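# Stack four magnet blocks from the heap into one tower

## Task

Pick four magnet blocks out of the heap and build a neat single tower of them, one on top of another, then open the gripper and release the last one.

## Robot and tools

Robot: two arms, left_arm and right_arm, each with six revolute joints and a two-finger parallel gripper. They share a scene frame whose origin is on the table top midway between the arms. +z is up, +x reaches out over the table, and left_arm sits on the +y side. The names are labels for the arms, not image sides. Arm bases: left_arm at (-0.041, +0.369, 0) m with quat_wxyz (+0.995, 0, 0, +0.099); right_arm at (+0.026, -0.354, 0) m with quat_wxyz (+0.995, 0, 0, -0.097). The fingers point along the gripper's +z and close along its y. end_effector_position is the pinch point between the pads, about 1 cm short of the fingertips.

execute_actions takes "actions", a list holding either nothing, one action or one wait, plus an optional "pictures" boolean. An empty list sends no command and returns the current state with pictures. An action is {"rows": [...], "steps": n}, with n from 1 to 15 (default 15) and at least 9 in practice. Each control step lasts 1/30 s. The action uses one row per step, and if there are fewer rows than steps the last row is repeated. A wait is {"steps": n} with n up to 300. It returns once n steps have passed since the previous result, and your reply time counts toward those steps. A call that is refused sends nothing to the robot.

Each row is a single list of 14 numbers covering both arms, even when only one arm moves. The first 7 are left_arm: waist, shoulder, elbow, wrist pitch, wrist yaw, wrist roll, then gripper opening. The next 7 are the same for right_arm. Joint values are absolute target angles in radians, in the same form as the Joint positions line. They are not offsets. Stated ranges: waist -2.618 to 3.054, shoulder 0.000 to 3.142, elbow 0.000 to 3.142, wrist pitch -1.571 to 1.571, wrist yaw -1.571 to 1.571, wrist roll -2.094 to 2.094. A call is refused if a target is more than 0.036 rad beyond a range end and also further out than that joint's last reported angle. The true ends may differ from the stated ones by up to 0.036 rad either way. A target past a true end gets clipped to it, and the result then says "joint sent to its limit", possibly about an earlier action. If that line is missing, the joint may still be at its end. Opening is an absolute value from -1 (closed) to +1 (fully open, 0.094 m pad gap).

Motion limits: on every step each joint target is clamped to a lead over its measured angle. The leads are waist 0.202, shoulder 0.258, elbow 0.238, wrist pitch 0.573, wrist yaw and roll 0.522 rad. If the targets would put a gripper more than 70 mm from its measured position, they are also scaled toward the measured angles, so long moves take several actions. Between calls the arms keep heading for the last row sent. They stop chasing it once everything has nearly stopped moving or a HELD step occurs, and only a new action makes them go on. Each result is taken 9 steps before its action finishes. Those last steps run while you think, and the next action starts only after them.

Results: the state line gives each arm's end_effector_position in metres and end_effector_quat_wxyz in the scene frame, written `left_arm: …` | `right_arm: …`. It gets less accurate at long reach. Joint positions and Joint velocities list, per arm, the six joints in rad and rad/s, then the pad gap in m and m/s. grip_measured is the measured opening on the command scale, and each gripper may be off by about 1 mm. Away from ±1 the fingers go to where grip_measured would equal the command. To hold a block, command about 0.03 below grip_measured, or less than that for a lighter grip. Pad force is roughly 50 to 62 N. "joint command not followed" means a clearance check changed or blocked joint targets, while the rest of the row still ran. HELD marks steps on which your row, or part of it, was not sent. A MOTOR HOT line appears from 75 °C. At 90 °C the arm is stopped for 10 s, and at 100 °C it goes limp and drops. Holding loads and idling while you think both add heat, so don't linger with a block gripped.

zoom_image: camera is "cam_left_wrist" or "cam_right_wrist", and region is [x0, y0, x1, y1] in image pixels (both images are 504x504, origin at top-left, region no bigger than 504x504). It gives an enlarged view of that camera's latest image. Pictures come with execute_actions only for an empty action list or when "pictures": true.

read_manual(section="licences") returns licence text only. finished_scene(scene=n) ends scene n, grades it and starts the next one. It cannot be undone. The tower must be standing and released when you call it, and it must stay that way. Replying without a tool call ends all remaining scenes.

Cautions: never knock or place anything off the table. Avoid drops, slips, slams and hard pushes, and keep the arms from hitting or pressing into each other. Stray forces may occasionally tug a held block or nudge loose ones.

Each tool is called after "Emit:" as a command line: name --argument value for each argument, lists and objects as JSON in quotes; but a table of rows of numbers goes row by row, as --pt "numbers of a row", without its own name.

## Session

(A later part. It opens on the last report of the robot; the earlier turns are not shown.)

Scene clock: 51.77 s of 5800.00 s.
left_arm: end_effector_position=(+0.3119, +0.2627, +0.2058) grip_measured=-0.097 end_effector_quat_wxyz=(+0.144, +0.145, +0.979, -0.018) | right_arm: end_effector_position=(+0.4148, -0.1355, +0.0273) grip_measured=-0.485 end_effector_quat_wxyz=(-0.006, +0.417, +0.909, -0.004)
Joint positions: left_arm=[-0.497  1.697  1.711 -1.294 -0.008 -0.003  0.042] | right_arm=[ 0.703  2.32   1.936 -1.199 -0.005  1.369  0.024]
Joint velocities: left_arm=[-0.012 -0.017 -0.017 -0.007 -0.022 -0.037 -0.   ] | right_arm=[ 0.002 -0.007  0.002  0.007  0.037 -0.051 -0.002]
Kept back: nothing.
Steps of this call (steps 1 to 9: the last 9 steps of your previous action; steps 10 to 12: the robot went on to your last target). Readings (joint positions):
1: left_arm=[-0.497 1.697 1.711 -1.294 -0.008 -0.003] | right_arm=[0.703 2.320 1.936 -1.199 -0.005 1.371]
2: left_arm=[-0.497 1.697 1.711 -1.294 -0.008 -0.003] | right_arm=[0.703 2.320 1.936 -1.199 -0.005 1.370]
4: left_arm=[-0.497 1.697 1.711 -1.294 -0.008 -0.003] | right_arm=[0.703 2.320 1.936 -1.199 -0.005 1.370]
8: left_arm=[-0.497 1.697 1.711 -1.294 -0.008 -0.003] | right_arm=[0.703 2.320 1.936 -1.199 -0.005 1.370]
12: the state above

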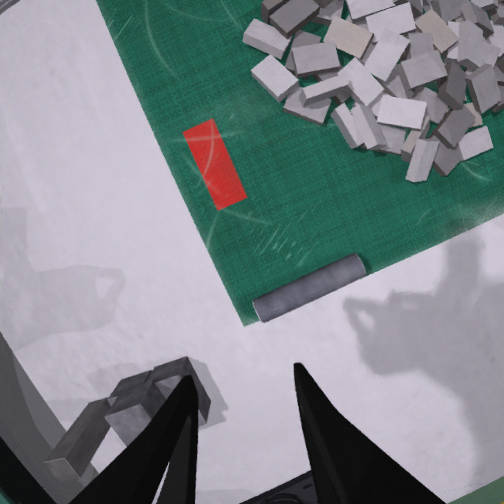

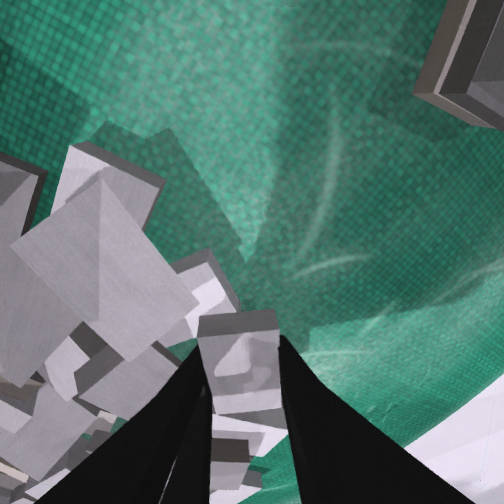

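Emit:
execute_actions --actions '[{"rows":[[-0.5,1.7,1.7,-1.3,0,0,-0.1,0.71,2.28,1.94,-1.2,0,1.37,-0.54],[-0.5,1.7,1.7,-1.3,0,0,-0.1,0.71,2.25,1.93,-1.2,0,1.37,-0.54],[-0.5,1.7,1.7,-1.3,0,0,-0.1,0.71,2.22,1.91,-1.2,0,1.4,-0.54],[-0.5,1.7,1.7,-1.3,0,0,-0.1,0.71,2.19,1.88,-1.2,0,1.42,-0.54],[-0.5,1.7,1.7,-1.3,0,0,-0.1,0.71,2.16,1.85,-1.2,0,1.44,-0.54],[-0.5,1.7,1.7,-1.3,0,0,-0.1,0.71,2.13,1.82,-1.19,0,1.46,-0.54],[-0.5,1.7,1.7,-1.3,0,0,-0.1,0.71,2.1,1.79,-1.18,0,1.49,-0.54],[-0.5,1.7,1.7,-1.3,0,0,-0.1,0.71,2.07,1.76,-1.17,0,1.49,-0.54],[-0.5,1.7,1.7,-1.3,0,0,-0.1,0.71,2.04,1.73,-1.16,0,1.49,-0.54],[-0.5,1.7,1.7,-1.3,0,0,-0.1,0.71,2.03,1.7,-1.15,0,1.49,-0.54],[-0.5,1.7,1.7,-1.3,0,0,-0.1,0.71,2.03,1.68,-1.14,0,1.49,-0.54],[-0.5,1.7,1.7,-1.3,0,0,-0.1,0.71,2.03,1.655,-1.13,0,1.49,-0.54]],"steps":15}]'

Emit:
execute_actions --actions '[{"rows":[[-0.5,1.7,1.7,-1.3,0,0,-0.1,0.67,2.03,1.655,-1.13,0,1.49,-0.54],[-0.5,1.7,1.7,-1.3,0,0,-0.1,0.63,2.03,1.655,-1.13,0,1.49,-0.54],[-0.5,1.7,1.7,-1.3,0,0,-0.1,0.59,2.03,1.655,-1.13,0,1.49,-0.54],[-0.5,1.7,1.7,-1.3,0,0,-0.1,0.55,2.03,1.655,-1.13,0,1.49,-0.54],[-0.5,1.7,1.7,-1.3,0,0,-0.1,0.51,2.03,1.655,-1.13,0,1.49,-0.54],[-0.5,1.7,1.7,-1.3,0,0,-0.1,0.47,2.03,1.655,-1.13,0,1.49,-0.54],[-0.5,1.7,1.7,-1.3,0,0,-0.1,0.44,2.03,1.655,-1.13,0,1.49,-0.54],[-0.5,1.7,1.7,-1.3,0,0,-0.1,0.413,2.03,1.655,-1.13,0,1.49,-0.54]],"steps":15}]'

Emit:
execute_actions --actions '[{"steps":22}]'

Emit:
execute_actions --actions '[{"rows":[[-0.5,1.7,1.7,-1.3,0,0,-0.1,0.413,2.05,1.655,-1.13,0,1.49,-0.54],[-0.5,1.7,1.7,-1.3,0,0,-0.1,0.413,2.06,1.655,-1.13,0,1.49,-0.54],[-0.5,1.7,1.7,-1.3,0,0,-0.1,0.413,2.07,1.655,-1.13,0,1.49,-0.54],[-0.5,1.7,1.7,-1.3,0,0,-0.1,0.413,2.08,1.655,-1.13,0,1.49,-0.54]],"steps":12}]'

Emit:
execute_actions --actions '[{"steps":15}]' --pictures true

Emit:
zoom_image --camera "cam_right_wrist" --region '[160,250,330,420]'

Scene clock: 53.33 s of 5800.00 s.
left_arm: end_effector_position=(+0.3119, +0.2627, +0.2058) grip_measured=-0.097 end_effector_quat_wxyz=(+0.144, +0.145, +0.979, -0.018) | right_arm: end_effector_position=(+0.4059, -0.1405, +0.0437) grip_measured=-0.485 end_effector_quat_wxyz=(+0.000, +0.431, +0.902, +0.005)
Joint positions: left_arm=[-0.497  1.697  1.711 -1.294 -0.008 -0.003  0.042] | right_arm=[ 0.703  2.24   1.866 -1.188 -0.005  1.4    0.024]
Joint velocities: left_arm=[ 0.002  0.002  0.007 -0.066 -0.022 -0.066 -0.   ] | right_arm=[-0.002 -0.901 -0.764  0.007 -0.007  0.33  -0.001]
Steps of this call (steps 1 to 15: the robot went on to your last target; steps 16 to 41: nothing new was sent; steps 42 to 47: the first 6 steps of this action). Readings (joint positions):
42: left_arm=[-0.497 1.697 1.711 -1.294 -0.008 -0.003] | right_arm=[0.703 2.320 1.936 -1.199 -0.005 1.369]
43: left_arm=[-0.497 1.697 1.711 -1.294 -0.008 -0.003] | right_arm=[0.703 2.318 1.936 -1.199 -0.005 1.369]
45: left_arm=[-0.497 1.697 1.711 -1.294 -0.008 -0.003] | right_arm=[0.703 2.294 1.914 -1.191 -0.005 1.379]
47: the state above

Scene clock: 53.83 s of 5800.00 s.
left_arm: end_effector_position=(+0.3119, +0.2627, +0.2058) grip_measured=-0.097 end_effector_quat_wxyz=(+0.144, +0.145, +0.979, -0.018) | right_arm: end_effector_position=(+0.3958, -0.1981, +0.0721) grip_measured=-0.485 end_effector_quat_wxyz=(+0.008, +0.517, +0.856, +0.026)
Joint positions: left_arm=[-0.497  1.697  1.711 -1.294 -0.008 -0.003  0.042] | right_arm=[ 0.585  2.038  1.661 -1.143 -0.017  1.477  0.024]
Joint velocities: left_arm=[ 0.002 -0.022  0.012 -0.051  0.066  0.022  0.   ] | right_arm=[-1.219 -0.002 -0.017  0.154 -0.037 -0.051  0.001]
Steps of this call (steps 1 to 9: the last 9 steps of your previous action; steps 10 to 15: the first 6 steps of this action). Readings (joint positions):
10: left_arm=[-0.497 1.697 1.711 -1.294 -0.008 -0.003] | right_arm=[0.701 2.031 1.672 -1.155 -0.006 1.472]
11: left_arm=[-0.497 1.697 1.711 -1.294 -0.008 -0.003] | right_arm=[0.695 2.033 1.667 -1.153 -0.008 1.473]
13: left_arm=[-0.497 1.697 1.711 -1.294 -0.008 -0.003] | right_arm=[0.657 2.036 1.661 -1.149 -0.014 1.476]
15: the state above

Scene clock: 54.57 s of 5800.00 s.
left_arm: end_effector_position=(+0.3119, +0.2627, +0.2058) grip_measured=-0.097 end_effector_quat_wxyz=(+0.144, +0.145, +0.979, -0.018) | right_arm: end_effector_position=(+0.4210, -0.2655, +0.0722) grip_measured=-0.485 end_effector_quat_wxyz=(+0.022, +0.589, +0.807, +0.024)
Joint positions: left_arm=[-0.497  1.697  1.711 -1.294 -0.008 -0.003  0.042] | right_arm=[ 0.414  2.038  1.661 -1.129  0.     1.48   0.024]
Joint velocities: left_arm=[-0.022 -0.012  0.002 -0.051  0.037  0.022  0.002] | right_arm=[-0.007  0.007  0.002 -0.037 -0.051  0.051 -0.002]
Kept back: nothing.
Steps of this call (steps 1 to 9: the last 9 steps of your previous action; steps 10 to 22: the robot went on to your last target). Readings (joint positions):
1: left_arm=[-0.497 1.697 1.711 -1.294 -0.008 -0.003] | right_arm=[0.539 2.038 1.661 -1.139 -0.017 1.478]
2: left_arm=[-0.497 1.697 1.711 -1.294 -0.008 -0.003] | right_arm=[0.492 2.038 1.661 -1.135 -0.016 1.478]
4: left_arm=[-0.497 1.697 1.711 -1.294 -0.008 -0.003] | right_arm=[0.413 2.038 1.661 -1.129 -0.005 1.479]
8: left_arm=[-0.497 1.697 1.711 -1.294 -0.008 -0.003] | right_arm=[0.372 2.038 1.661 -1.129 0.010 1.480]
22: the state above

Scene clock: 54.67 s of 5800.00 s.
left_arm: end_effector_position=(+0.3119, +0.2627, +0.2058) grip_measured=-0.097 end_effector_quat_wxyz=(+0.144, +0.145, +0.979, -0.018) | right_arm: end_effector_position=(+0.4207, -0.2656, +0.0695) grip_measured=-0.485 end_effector_quat_wxyz=(+0.019, +0.589, +0.807, +0.022)
Joint positions: left_arm=[-0.497  1.697  1.711 -1.294 -0.008 -0.003  0.042] | right_arm=[ 0.414  2.045  1.661 -1.129  0.     1.48   0.024]
Joint velocities: left_arm=[-0.012 -0.012 -0.012 -0.007 -0.051 -0.007  0.   ] | right_arm=[-0.007  0.139 -0.002  0.007 -0.037  0.007 -0.   ]
Steps of this call (steps 1 to 3: the first 3 steps of this action). Readings (joint positions):
1: left_arm=[-0.497 1.697 1.711 -1.294 -0.008 -0.003] | right_arm=[0.414 2.038 1.661 -1.129 0.000 1.480]
2: left_arm=[-0.497 1.697 1.711 -1.294 -0.008 -0.003] | right_arm=[0.414 2.041 1.661 -1.129 0.000 1.480]
3: the state above

Scene clock: 55.17 s of 5800.00 s.
left_arm: end_effector_position=(+0.3119, +0.2627, +0.2058) grip_measured=-0.097 end_effector_quat_wxyz=(+0.144, +0.145, +0.979, -0.018) | right_arm: end_effector_position=(+0.4181, -0.2662, +0.0521) grip_measured=-0.485 end_effector_quat_wxyz=(+0.004, +0.590, +0.808, +0.005)
Joint positions: left_arm=[-0.497  1.697  1.711 -1.294 -0.008 -0.003  0.042] | right_arm=[ 0.414  2.09   1.661 -1.129  0.     1.48   0.024]
Joint velocities: left_arm=[-0.017  0.002 -0.002 -0.007 -0.007  0.007 -0.001] | right_arm=[-0.002 -0.002  0.007 -0.022  0.007 -0.037 -0.   ]
Kept back: nothing.
Steps of this call (steps 1 to 9: the last 9 steps of your previous action; steps 10 to 15: the robot went on to your last target). Readings (joint positions):
1: left_arm=[-0.497 1.697 1.711 -1.294 -0.008 -0.003] | right_arm=[0.414 2.051 1.661 -1.129 0.000 1.480]
2: left_arm=[-0.497 1.697 1.711 -1.294 -0.008 -0.003] | right_arm=[0.414 2.059 1.661 -1.129 0.000 1.480]
4: left_arm=[-0.497 1.697 1.711 -1.294 -0.008 -0.003] | right_arm=[0.414 2.076 1.661 -1.129 0.000 1.480]
8: left_arm=[-0.497 1.697 1.711 -1.294 -0.008 -0.003] | right_arm=[0.414 2.090 1.661 -1.129 0.000 1.480]
15: the state above

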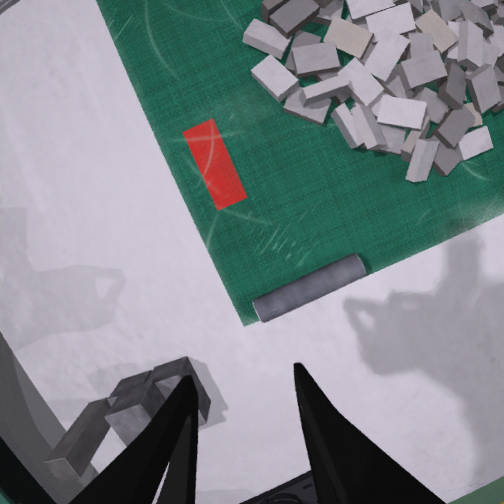

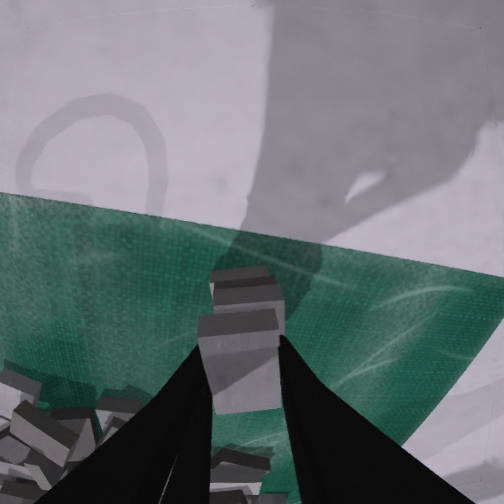

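Region (160, 250, 330, 420) of cam_right_wrist's 504x504 image, scaled by 2.965, with more detail than that image has.

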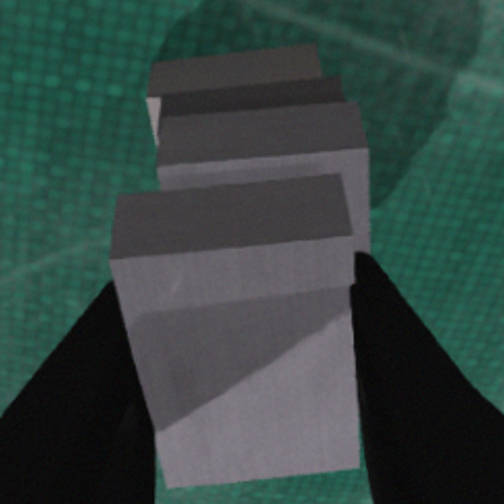

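In 3 mm, down, release, then descend for squaring.

Emit:
execute_actions --actions '[{"rows":[[-0.5,1.7,1.7,-1.3,0,0,-0.1,0.413,2.08,1.655,-1.157,0,1.49,-0.54],[-0.5,1.7,1.7,-1.3,0,0,-0.1,0.413,2.08,1.655,-1.157,0,1.49,-0.54],[-0.5,1.7,1.7,-1.3,0,0,-0.1,0.413,2.08,1.655,-1.157,0,1.49,-0.54],[-0.5,1.7,1.7,-1.3,0,0,-0.1,0.413,2.09,1.655,-1.157,0,1.49,-0.54],[-0.5,1.7,1.7,-1.3,0,0,-0.1,0.413,2.104,1.655,-1.157,0,1.49,-0.54]],"steps":15}]'

Emit:
execute_actions --actions '[{"rows":[[-0.5,1.7,1.7,-1.3,0,0,-0.1,0.413,2.095,1.655,-1.14,0,1.49,-0.4],[-0.5,1.7,1.7,-1.3,0,0,-0.1,0.413,2.095,1.655,-1.14,0,1.49,-0.1]],"steps":12}]'

Emit:
execute_actions --actions '[{"rows":[[-0.5,1.7,1.7,-1.3,0,0,-0.1,0.425,2.1,1.645,-1.12,0,1.5,-0.1],[-0.5,1.7,1.7,-1.3,0,0,-0.1,0.435,2.105,1.635,-1.105,0,1.51,-0.1],[-0.5,1.7,1.7,-1.3,0,0,-0.1,0.445,2.11,1.625,-1.09,0,1.52,-0.1],[-0.5,1.7,1.7,-1.3,0,0,-0.1,0.445,2.115,1.615,-1.075,0,1.52,-0.1],[-0.5,1.7,1.7,-1.3,0,0,-0.1,0.445,2.12,1.605,-1.06,0,1.52,-0.1],[-0.5,1.7,1.7,-1.3,0,0,-0.1,0.445,2.125,1.6,-1.045,0,1.52,-0.1]],"steps":15}]'

Emit:
execute_actions --actions '[{"steps":18}]' --pictures true

Scene clock: 56.00 s of 5800.00 s.
left_arm: end_effector_position=(+0.3119, +0.2627, +0.2058) grip_measured=-0.097 end_effector_quat_wxyz=(+0.144, +0.145, +0.979, -0.018) | right_arm: end_effector_position=(+0.4157, -0.2667, +0.0512) grip_measured=-0.485 end_effector_quat_wxyz=(+0.000, +0.590, +0.808, +0.000)
Joint positions: left_arm=[-0.497  1.697  1.711 -1.294 -0.008 -0.003  0.042] | right_arm=[ 0.414  2.092  1.661 -1.139  0.     1.48   0.024]
Joint velocities: left_arm=[ 0.022 -0.007 -0.007 -0.066  0.007 -0.007 -0.   ] | right_arm=[-0.007  0.046  0.002 -0.081 -0.007  0.066  0.   ]
Steps of this call (steps 1 to 15: the robot went on to your last target; steps 16 to 19: nothing new was sent; steps 20 to 25: the first 6 steps of this action). Readings (joint positions):
20: left_arm=[-0.497 1.697 1.711 -1.294 -0.008 -0.003] | right_arm=[0.414 2.090 1.661 -1.130 0.000 1.480]
21: left_arm=[-0.497 1.697 1.711 -1.294 -0.008 -0.003] | right_arm=[0.414 2.090 1.661 -1.132 0.000 1.480]
23: left_arm=[-0.497 1.697 1.711 -1.294 -0.008 -0.003] | right_arm=[0.414 2.090 1.661 -1.136 0.000 1.480]
25: the state above

Scene clock: 56.40 s of 5800.00 s.
left_arm: end_effector_position=(+0.3119, +0.2627, +0.2058) grip_measured=-0.097 end_effector_quat_wxyz=(+0.144, +0.145, +0.979, -0.018) | right_arm: end_effector_position=(+0.4141, -0.2669, +0.0469) grip_measured=-0.138 end_effector_quat_wxyz=(-0.005, +0.590, +0.808, -0.005)
Joint positions: left_arm=[-0.497  1.697  1.711 -1.294 -0.008 -0.003  0.042] | right_arm=[ 0.414  2.104  1.661 -1.142 -0.     1.481  0.041]
Joint velocities: left_arm=[ 0.007  0.007 -0.012  0.051 -0.007 -0.066 -0.   ] | right_arm=[-0.007  0.007 -0.007 -0.007  0.037 -0.022  0.071]
Steps of this call (steps 1 to 9: the last 9 steps of your previous action; steps 10 to 12: the first 3 steps of this action). Readings (joint positions):
10: left_arm=[-0.497 1.697 1.711 -1.294 -0.008 -0.003] | right_arm=[0.414 2.104 1.661 -1.142 -0.000 1.480]
11: left_arm=[-0.497 1.697 1.711 -1.294 -0.008 -0.003] | right_arm=[0.414 2.104 1.661 -1.142 -0.000 1.481]
12: the state above

Scene clock: 56.90 s of 5800.00 s.
left_arm: end_effector_position=(+0.3119, +0.2627, +0.2058) grip_measured=-0.097 end_effector_quat_wxyz=(+0.144, +0.145, +0.979, -0.018) | right_arm: end_effector_position=(+0.4133, -0.2601, +0.0377) grip_measured=-0.102 end_effector_quat_wxyz=(-0.001, +0.591, +0.807, -0.001)
Joint positions: left_arm=[-0.497  1.697  1.711 -1.294 -0.008 -0.003  0.042] | right_arm=[ 0.431  2.106  1.627 -1.096 -0.     1.5    0.042]
Joint velocities: left_arm=[ 0.022 -0.007  0.012  0.037  0.007 -0.022 -0.   ] | right_arm=[ 0.144  0.042 -0.227  0.286  0.022  0.125 -0.   ]
Steps of this call (steps 1 to 9: the last 9 steps of your previous action; steps 10 to 15: the first 6 steps of this action). Readings (joint positions):
10: left_arm=[-0.497 1.697 1.711 -1.294 -0.008 -0.003] | right_arm=[0.414 2.104 1.661 -1.140 -0.000 1.482]
11: left_arm=[-0.497 1.697 1.711 -1.294 -0.008 -0.003] | right_arm=[0.414 2.104 1.659 -1.135 -0.000 1.485]
13: left_arm=[-0.497 1.697 1.711 -1.294 -0.008 -0.003] | right_arm=[0.421 2.104 1.646 -1.116 -0.000 1.494]
15: the state above

Scene clock: 57.50 s of 5800.00 s.
left_arm: end_effector_position=(+0.3119, +0.2627, +0.2058) grip_measured=-0.097 end_effector_quat_wxyz=(+0.144, +0.145, +0.979, -0.018) | right_arm: end_effector_position=(+0.4155, -0.2553, +0.0246) grip_measured=-0.102 end_effector_quat_wxyz=(-0.000, +0.591, +0.807, -0.000)
Joint positions: left_arm=[-0.497  1.697  1.711 -1.294 -0.008 -0.003  0.042] | right_arm=[ 0.441  2.128  1.609 -1.052 -0.     1.51   0.042]
Joint velocities: left_arm=[ 0.002 -0.002 -0.002 -0.051 -0.066 -0.007 -0.   ] | right_arm=[-0.002 -0.002 -0.002  0.022 -0.037  0.037 -0.001]
Kept back: nothing.
Steps of this call (steps 1 to 9: the last 9 steps of your previous action; steps 10 to 18: the robot went on to your last target). Readings (joint positions):
1: left_arm=[-0.497 1.697 1.711 -1.294 -0.008 -0.003] | right_arm=[0.435 2.109 1.620 -1.088 -0.000 1.502]
2: left_arm=[-0.497 1.697 1.711 -1.294 -0.008 -0.003] | right_arm=[0.439 2.114 1.616 -1.082 -0.000 1.504]
4: left_arm=[-0.497 1.697 1.711 -1.294 -0.008 -0.003] | right_arm=[0.441 2.123 1.611 -1.071 -0.000 1.506]
8: left_arm=[-0.497 1.697 1.711 -1.294 -0.008 -0.003] | right_arm=[0.441 2.128 1.609 -1.060 -0.000 1.508]
18: the state above

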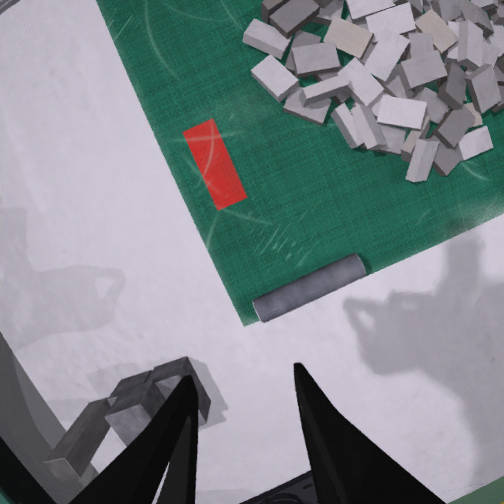

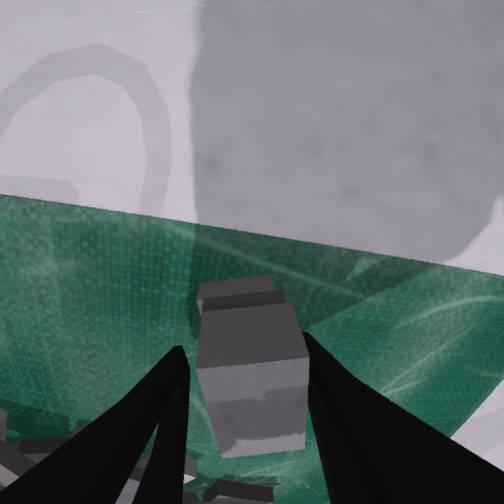

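Emit:
execute_actions --actions '[{"rows":[[-0.5,1.7,1.7,-1.3,0,0,-0.1,0.445,2.143,1.6,-1.04,0,1.52,-0.15]],"steps":12}]'

Emit:
execute_actions --actions '[{"rows":[[-0.5,1.7,1.7,-1.3,0,0,-0.1,0.445,2.135,1.61,-1.04,0,1.52,-0.22],[-0.5,1.7,1.7,-1.3,0,0,-0.1,0.445,2.135,1.61,-1.04,0,1.52,-0.28],[-0.5,1.7,1.7,-1.3,0,0,-0.1,0.445,2.135,1.61,-1.04,0,1.52,-0.33],[-0.5,1.7,1.7,-1.3,0,0,-0.1,0.445,2.135,1.61,-1.04,0,1.52,-0.37],[-0.5,1.7,1.7,-1.3,0,0,-0.1,0.445,2.135,1.61,-1.04,0,1.52,-0.41],[-0.5,1.7,1.7,-1.3,0,0,-0.1,0.445,2.135,1.61,-1.04,0,1.52,-0.44],[-0.5,1.7,1.7,-1.3,0,0,-0.1,0.445,2.135,1.61,-1.04,0,1.52,-0.47],[-0.5,1.7,1.7,-1.3,0,0,-0.1,0.445,2.135,1.61,-1.04,0,1.52,-0.505]],"steps":15}]'

Emit:
execute_actions --actions '[{"rows":[[-0.5,1.7,1.7,-1.3,0,0,-0.1,0.445,2.135,1.61,-1.04,0,1.52,-0.4],[-0.5,1.7,1.7,-1.3,0,0,-0.1,0.445,2.135,1.61,-1.04,0,1.52,0.5]],"steps":12}]'

Emit:
execute_actions --actions '[{"rows":[[-0.5,1.7,1.7,-1.3,0,0,-0.1,0.445,2.135,1.61,-1.04,0,-0.07,0.5]],"steps":10}]' --pictures true

Emit:
execute_actions --actions '[{"steps":35}]' --pictures true

Scene clock: 58.37 s of 5800.00 s.
left_arm: end_effector_position=(+0.3119, +0.2627, +0.2058) grip_measured=-0.097 end_effector_quat_wxyz=(+0.144, +0.145, +0.979, -0.018) | right_arm: end_effector_position=(+0.4160, -0.2552, +0.0236) grip_measured=-0.147 end_effector_quat_wxyz=(-0.000, +0.591, +0.807, +0.000)
Joint positions: left_arm=[-0.497  1.697  1.711 -1.294 -0.008 -0.003  0.042] | right_arm=[ 0.441  2.131  1.609 -1.049 -0.     1.51   0.04 ]
Joint velocities: left_arm=[-0.017  0.012 -0.002  0.051 -0.022  0.051  0.   ] | right_arm=[ 0.007  0.071  0.002  0.022 -0.051  0.037 -0.002]
Steps of this call (steps 1 to 15: the robot went on to your last target; steps 16 to 23: nothing new was sent; steps 24 to 26: the first 3 steps of this action). Readings (joint positions):
24: left_arm=[-0.497 1.697 1.711 -1.294 -0.008 -0.003] | right_arm=[0.441 2.128 1.609 -1.051 -0.000 1.510]
25: left_arm=[-0.497 1.697 1.711 -1.294 -0.008 -0.003] | right_arm=[0.441 2.129 1.609 -1.050 -0.000 1.510]
26: the state above

Scene clock: 58.87 s of 5800.00 s.
left_arm: end_effector_position=(+0.3119, +0.2627, +0.2058) grip_measured=-0.097 end_effector_quat_wxyz=(+0.144, +0.145, +0.979, -0.018) | right_arm: end_effector_position=(+0.4154, -0.2553, +0.0201) grip_measured=-0.424 end_effector_quat_wxyz=(-0.003, +0.591, +0.807, -0.003)
Joint positions: left_arm=[-0.497  1.697  1.711 -1.294 -0.008 -0.003  0.042] | right_arm=[ 0.441  2.14   1.609 -1.048 -0.     1.51   0.027]
Joint velocities: left_arm=[-0.007 -0.017 -0.007  0.022 -0.007 -0.051  0.   ] | right_arm=[-0.017 -0.002  0.012 -0.037 -0.022  0.095 -0.029]
Steps of this call (steps 1 to 9: the last 9 steps of your previous action; steps 10 to 15: the first 6 steps of this action). Readings (joint positions):
10: left_arm=[-0.497 1.697 1.711 -1.294 -0.008 -0.003] | right_arm=[0.441 2.140 1.609 -1.046 -0.000 1.510]
11: left_arm=[-0.497 1.697 1.711 -1.294 -0.008 -0.003] | right_arm=[0.441 2.140 1.609 -1.046 -0.000 1.510]
13: left_arm=[-0.497 1.697 1.711 -1.294 -0.008 -0.003] | right_arm=[0.441 2.140 1.609 -1.047 -0.000 1.510]
15: the state above

Scene clock: 59.27 s of 5800.00 s.
left_arm: end_effector_position=(+0.3119, +0.2627, +0.2058) grip_measured=-0.097 end_effector_quat_wxyz=(+0.144, +0.145, +0.979, -0.018) | right_arm: end_effector_position=(+0.4154, -0.2553, +0.0201) grip_measured=+0.058 end_effector_quat_wxyz=(-0.003, +0.591, +0.807, -0.003)
Joint positions: left_arm=[-0.497  1.697  1.711 -1.294 -0.008 -0.003  0.042] | right_arm=[ 0.441  2.14   1.609 -1.048 -0.     1.511  0.05 ]
Joint velocities: left_arm=[-0.002 -0.007  0.002  0.037 -0.081  0.037  0.   ] | right_arm=[-0.007 -0.007 -0.012  0.066  0.007  0.007  0.421]
Steps of this call (steps 1 to 9: the last 9 steps of your previous action; steps 10 to 12: the first 3 steps of this action). Readings (joint positions):
10: left_arm=[-0.497 1.697 1.711 -1.294 -0.008 -0.003] | right_arm=[0.441 2.140 1.609 -1.050 -0.000 1.511]
11: left_arm=[-0.497 1.697 1.711 -1.294 -0.008 -0.003] | right_arm=[0.441 2.140 1.609 -1.049 -0.000 1.511]
12: the state above

Scene clock: 59.60 s of 5800.00 s.
left_arm: end_effector_position=(+0.3119, +0.2627, +0.2058) grip_measured=-0.097 end_effector_quat_wxyz=(+0.144, +0.145, +0.979, -0.018) | right_arm: end_effector_position=(+0.4157, -0.2553, +0.0201) grip_measured=+0.498 end_effector_quat_wxyz=(-0.003, +0.558, +0.830, -0.003)
Joint positions: left_arm=[-0.497  1.697  1.711 -1.294 -0.008 -0.003  0.042] | right_arm=[ 0.441  2.14   1.609 -1.046 -0.     1.43   0.07 ]
Joint velocities: left_arm=[ 0.012 -0.002  0.007 -0.051 -0.007  0.022 -0.   ] | right_arm=[-0.007 -0.012 -0.002 -0.051  0.007 -2.923 -0.002]
Steps of this call (steps 1 to 9: the last 9 steps of your previous action; step 10: the first step of this action). Readings (joint positions):
10: the state above

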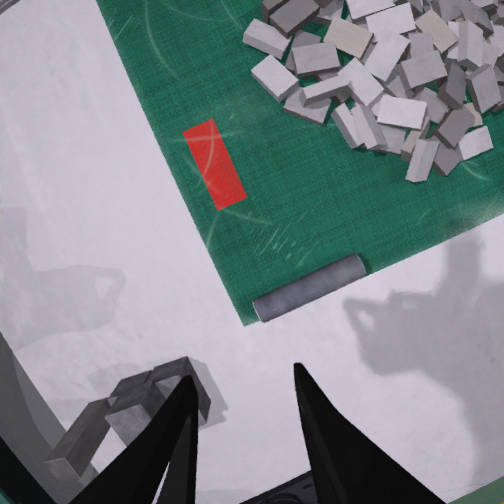

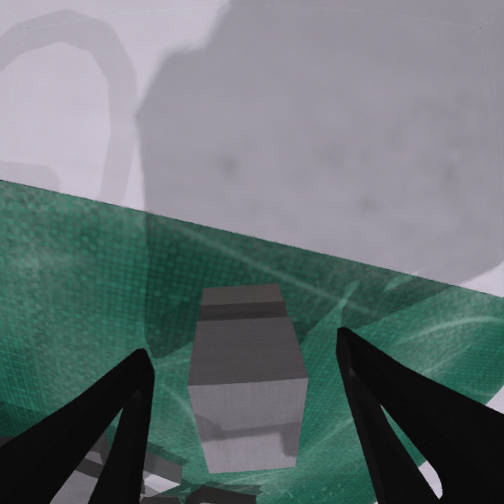

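Scene clock: 60.77 s of 5800.00 s.
left_arm: end_effector_position=(+0.3119, +0.2627, +0.2058) grip_measured=-0.097 end_effector_quat_wxyz=(+0.144, +0.145, +0.979, -0.018) | right_arm: end_effector_position=(+0.4159, -0.2552, +0.0201) grip_measured=+0.498 end_effector_quat_wxyz=(-0.003, -0.152, +0.988, -0.000)
Joint positions: left_arm=[-0.497  1.697  1.711 -1.294 -0.008 -0.003  0.042] | right_arm=[ 0.441  2.14   1.609 -1.046 -0.    -0.058  0.07 ]
Joint velocities: left_arm=[ 0.002 -0.027 -0.022 -0.022 -0.022 -0.022 -0.   ] | right_arm=[ 0.002  0.012 -0.002 -0.037  0.081 -0.037 -0.   ]
Kept back: nothing.
Steps of this call (steps 1 to 9: the last 9 steps of your previous action; steps 10 to 35: the robot went on to your last target). Readings (joint positions):
1: left_arm=[-0.497 1.697 1.711 -1.294 -0.008 -0.003] | right_arm=[0.441 2.140 1.609 -1.046 -0.000 1.330]
2: left_arm=[-0.497 1.697 1.711 -1.294 -0.008 -0.003] | right_arm=[0.441 2.140 1.609 -1.046 -0.000 1.231]
4: left_arm=[-0.497 1.697 1.711 -1.294 -0.008 -0.003] | right_arm=[0.441 2.140 1.609 -1.046 -0.000 1.033]
8: left_arm=[-0.497 1.697 1.711 -1.294 -0.008 -0.003] | right_arm=[0.441 2.140 1.609 -1.046 -0.000 0.637]
35: the state above

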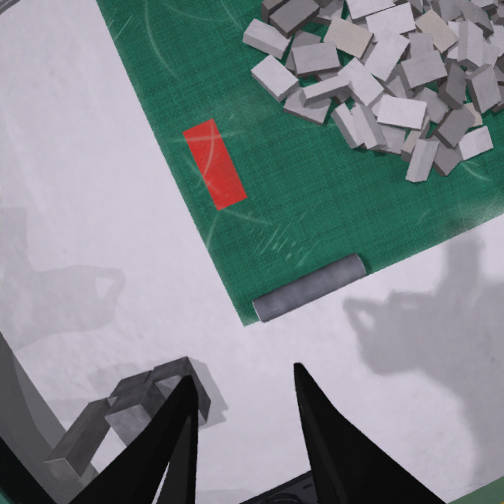

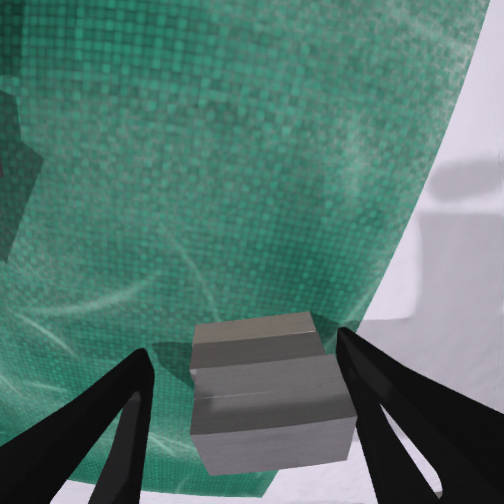

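Emit:
execute_actions --actions '[{"rows":[[-0.5,1.7,1.7,-1.3,0,0,-0.1,0.42,2.135,1.61,-1.04,0,-0.08,0.4],[-0.5,1.7,1.7,-1.3,0,0,-0.1,0.42,2.135,1.61,-1.04,0,-0.08,0.3],[-0.5,1.7,1.7,-1.3,0,0,-0.1,0.42,2.135,1.61,-1.04,0,-0.08,0.22],[-0.5,1.7,1.7,-1.3,0,0,-0.1,0.42,2.135,1.61,-1.04,0,-0.08,0.16],[-0.5,1.7,1.7,-1.3,0,0,-0.1,0.42,2.135,1.61,-1.04,0,-0.08,0.11],[-0.5,1.7,1.7,-1.3,0,0,-0.1,0.42,2.135,1.61,-1.04,0,-0.08,0.06],[-0.5,1.7,1.7,-1.3,0,0,-0.1,0.42,2.135,1.61,-1.04,0,-0.08,0.02],[-0.5,1.7,1.7,-1.3,0,0,-0.1,0.42,2.135,1.61,-1.04,0,-0.08,-0.02],[-0.5,1.7,1.7,-1.3,0,0,-0.1,0.42,2.135,1.61,-1.04,0,-0.08,-0.06],[-0.5,1.7,1.7,-1.3,0,0,-0.1,0.42,2.135,1.61,-1.04,0,-0.08,-0.09],[-0.5,1.7,1.7,-1.3,0,0,-0.1,0.42,2.135,1.61,-1.04,0,-0.08,-0.125]],"steps":15}]'

Emit:
execute_actions --actions '[{"rows":[[-0.5,1.7,1.7,-1.3,0,0,-0.1,0.425,2.135,1.61,-1.04,0,-0.08,-0.05],[-0.5,1.7,1.7,-1.3,0,0,-0.1,0.425,2.135,1.61,-1.04,0,-0.08,0.4],[-0.5,1.7,1.7,-1.3,0,0,-0.1,0.425,2.135,1.61,-1.04,0,-0.08,0.4],[-0.5,1.7,1.7,-1.3,0,0,-0.1,0.425,2.135,1.61,-1.04,0,-0.08,0.4],[-0.5,1.7,1.7,-1.3,0,0,-0.1,0.425,2.1,1.61,-1.06,0,-0.08,0.4],[-0.5,1.7,1.7,-1.3,0,0,-0.1,0.425,2.07,1.61,-1.08,0,-0.08,0.4],[-0.5,1.7,1.7,-1.3,0,0,-0.1,0.425,2.04,1.61,-1.1,0,-0.08,0.4],[-0.5,1.7,1.7,-1.3,0,0,-0.1,0.425,2.0,1.61,-1.12,0,-0.08,0.4],[-0.5,1.7,1.7,-1.3,0,0,-0.1,0.425,1.96,1.61,-1.15,0,-0.08,0.4],[-0.5,1.7,1.7,-1.3,0,0,-0.1,0.425,1.92,1.61,-1.18,0,-0.08,0.4]],"steps":15}]'

Emit:
execute_actions --actions '[{"steps":18}]' --pictures true

Scene clock: 61.93 s of 5800.00 s.
left_arm: end_effector_position=(+0.3119, +0.2627, +0.2058) grip_measured=-0.097 end_effector_quat_wxyz=(+0.144, +0.145, +0.979, -0.018) | right_arm: end_effector_position=(+0.4171, -0.2600, +0.0201) grip_measured=+0.084 end_effector_quat_wxyz=(-0.003, -0.150, +0.989, -0.000)
Joint positions: left_arm=[-0.497  1.697  1.711 -1.294 -0.008 -0.003  0.042] | right_arm=[ 0.429  2.14   1.609 -1.046 -0.    -0.067  0.051]
Joint velocities: left_arm=[-0.012  0.002 -0.007  0.066 -0.081  0.022 -0.001] | right_arm=[-0.056  0.007  0.002 -0.037  0.081 -0.022 -0.045]
Steps of this call (steps 1 to 15: the robot went on to your last target; steps 16 to 29: nothing new was sent; steps 30 to 35: the first 6 steps of this action). Readings (joint positions):
30: left_arm=[-0.497 1.697 1.711 -1.294 -0.008 -0.003] | right_arm=[0.440 2.140 1.609 -1.046 -0.000 -0.062]
31: left_arm=[-0.497 1.697 1.711 -1.294 -0.008 -0.003] | right_arm=[0.439 2.140 1.609 -1.046 -0.000 -0.064]
33: left_arm=[-0.497 1.697 1.711 -1.294 -0.008 -0.003] | right_arm=[0.434 2.140 1.609 -1.046 -0.000 -0.066]
35: the state above

Scene clock: 62.43 s of 5800.00 s.
left_arm: end_effector_position=(+0.3119, +0.2627, +0.2058) grip_measured=-0.097 end_effector_quat_wxyz=(+0.144, +0.145, +0.979, -0.018) | right_arm: end_effector_position=(+0.4170, -0.2607, +0.0214) grip_measured=+0.397 end_effector_quat_wxyz=(-0.003, -0.150, +0.989, +0.002)
Joint positions: left_arm=[-0.497  1.697  1.711 -1.294 -0.008 -0.003  0.042] | right_arm=[ 0.426  2.137  1.609 -1.048 -0.003 -0.07   0.066]
Joint velocities: left_arm=[-0.007  0.017 -0.017 -0.037 -0.095  0.007 -0.   ] | right_arm=[ 0.007 -0.081 -0.007 -0.125 -0.022  0.007  0.002]
Steps of this call (steps 1 to 9: the last 9 steps of your previous action; steps 10 to 15: the first 6 steps of this action). Readings (joint positions):
10: left_arm=[-0.497 1.697 1.711 -1.294 -0.008 -0.003] | right_arm=[0.426 2.140 1.609 -1.046 -0.003 -0.070]
11: left_arm=[-0.497 1.697 1.711 -1.294 -0.008 -0.003] | right_arm=[0.426 2.140 1.609 -1.046 -0.003 -0.070]
13: left_arm=[-0.497 1.697 1.711 -1.294 -0.008 -0.003] | right_arm=[0.426 2.140 1.609 -1.046 -0.003 -0.070]
15: the state above

Scene clock: 63.03 s of 5800.00 s.
left_arm: end_effector_position=(+0.3119, +0.2627, +0.2058) grip_measured=-0.097 end_effector_quat_wxyz=(+0.144, +0.145, +0.979, -0.018) | right_arm: end_effector_position=(+0.3992, -0.2649, +0.1007) grip_measured=+0.398 end_effector_quat_wxyz=(+0.044, -0.150, +0.988, +0.005)
Joint positions: left_arm=[-0.497  1.697  1.711 -1.294 -0.008 -0.003  0.042] | right_arm=[ 0.426  1.919  1.605 -1.167 -0.003 -0.07   0.066]
Joint velocities: left_arm=[-0.007  0.012  0.002  0.037 -0.037 -0.022  0.001] | right_arm=[-0.007  0.002 -0.017 -0.037 -0.022 -0.051 -0.001]
Kept back: nothing.
Steps of this call (steps 1 to 9: the last 9 steps of your previous action; steps 10 to 18: the robot went on to your last target). Readings (joint positions):
1: left_arm=[-0.497 1.697 1.711 -1.294 -0.008 -0.003] | right_arm=[0.426 2.129 1.609 -1.055 -0.003 -0.070]
2: left_arm=[-0.497 1.697 1.711 -1.294 -0.008 -0.003] | right_arm=[0.426 2.114 1.608 -1.065 -0.003 -0.070]
4: left_arm=[-0.497 1.697 1.711 -1.294 -0.008 -0.003] | right_arm=[0.426 2.058 1.605 -1.093 -0.003 -0.070]
8: left_arm=[-0.497 1.697 1.711 -1.294 -0.008 -0.003] | right_arm=[0.426 1.928 1.605 -1.137 -0.003 -0.070]
18: the state above

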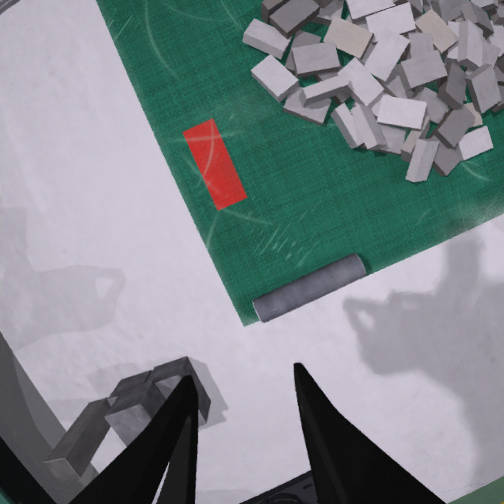

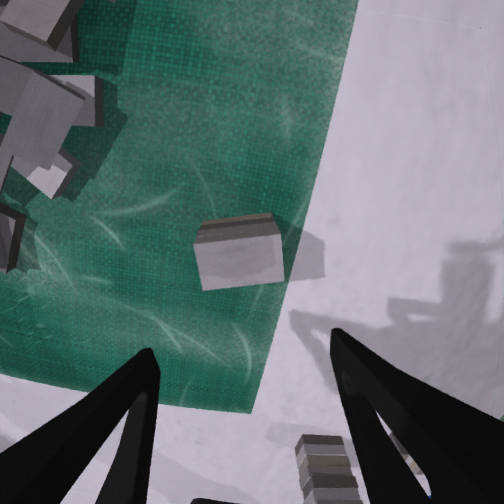

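Emit:
finished_scene --scene 2

The scene is finished: the task was done.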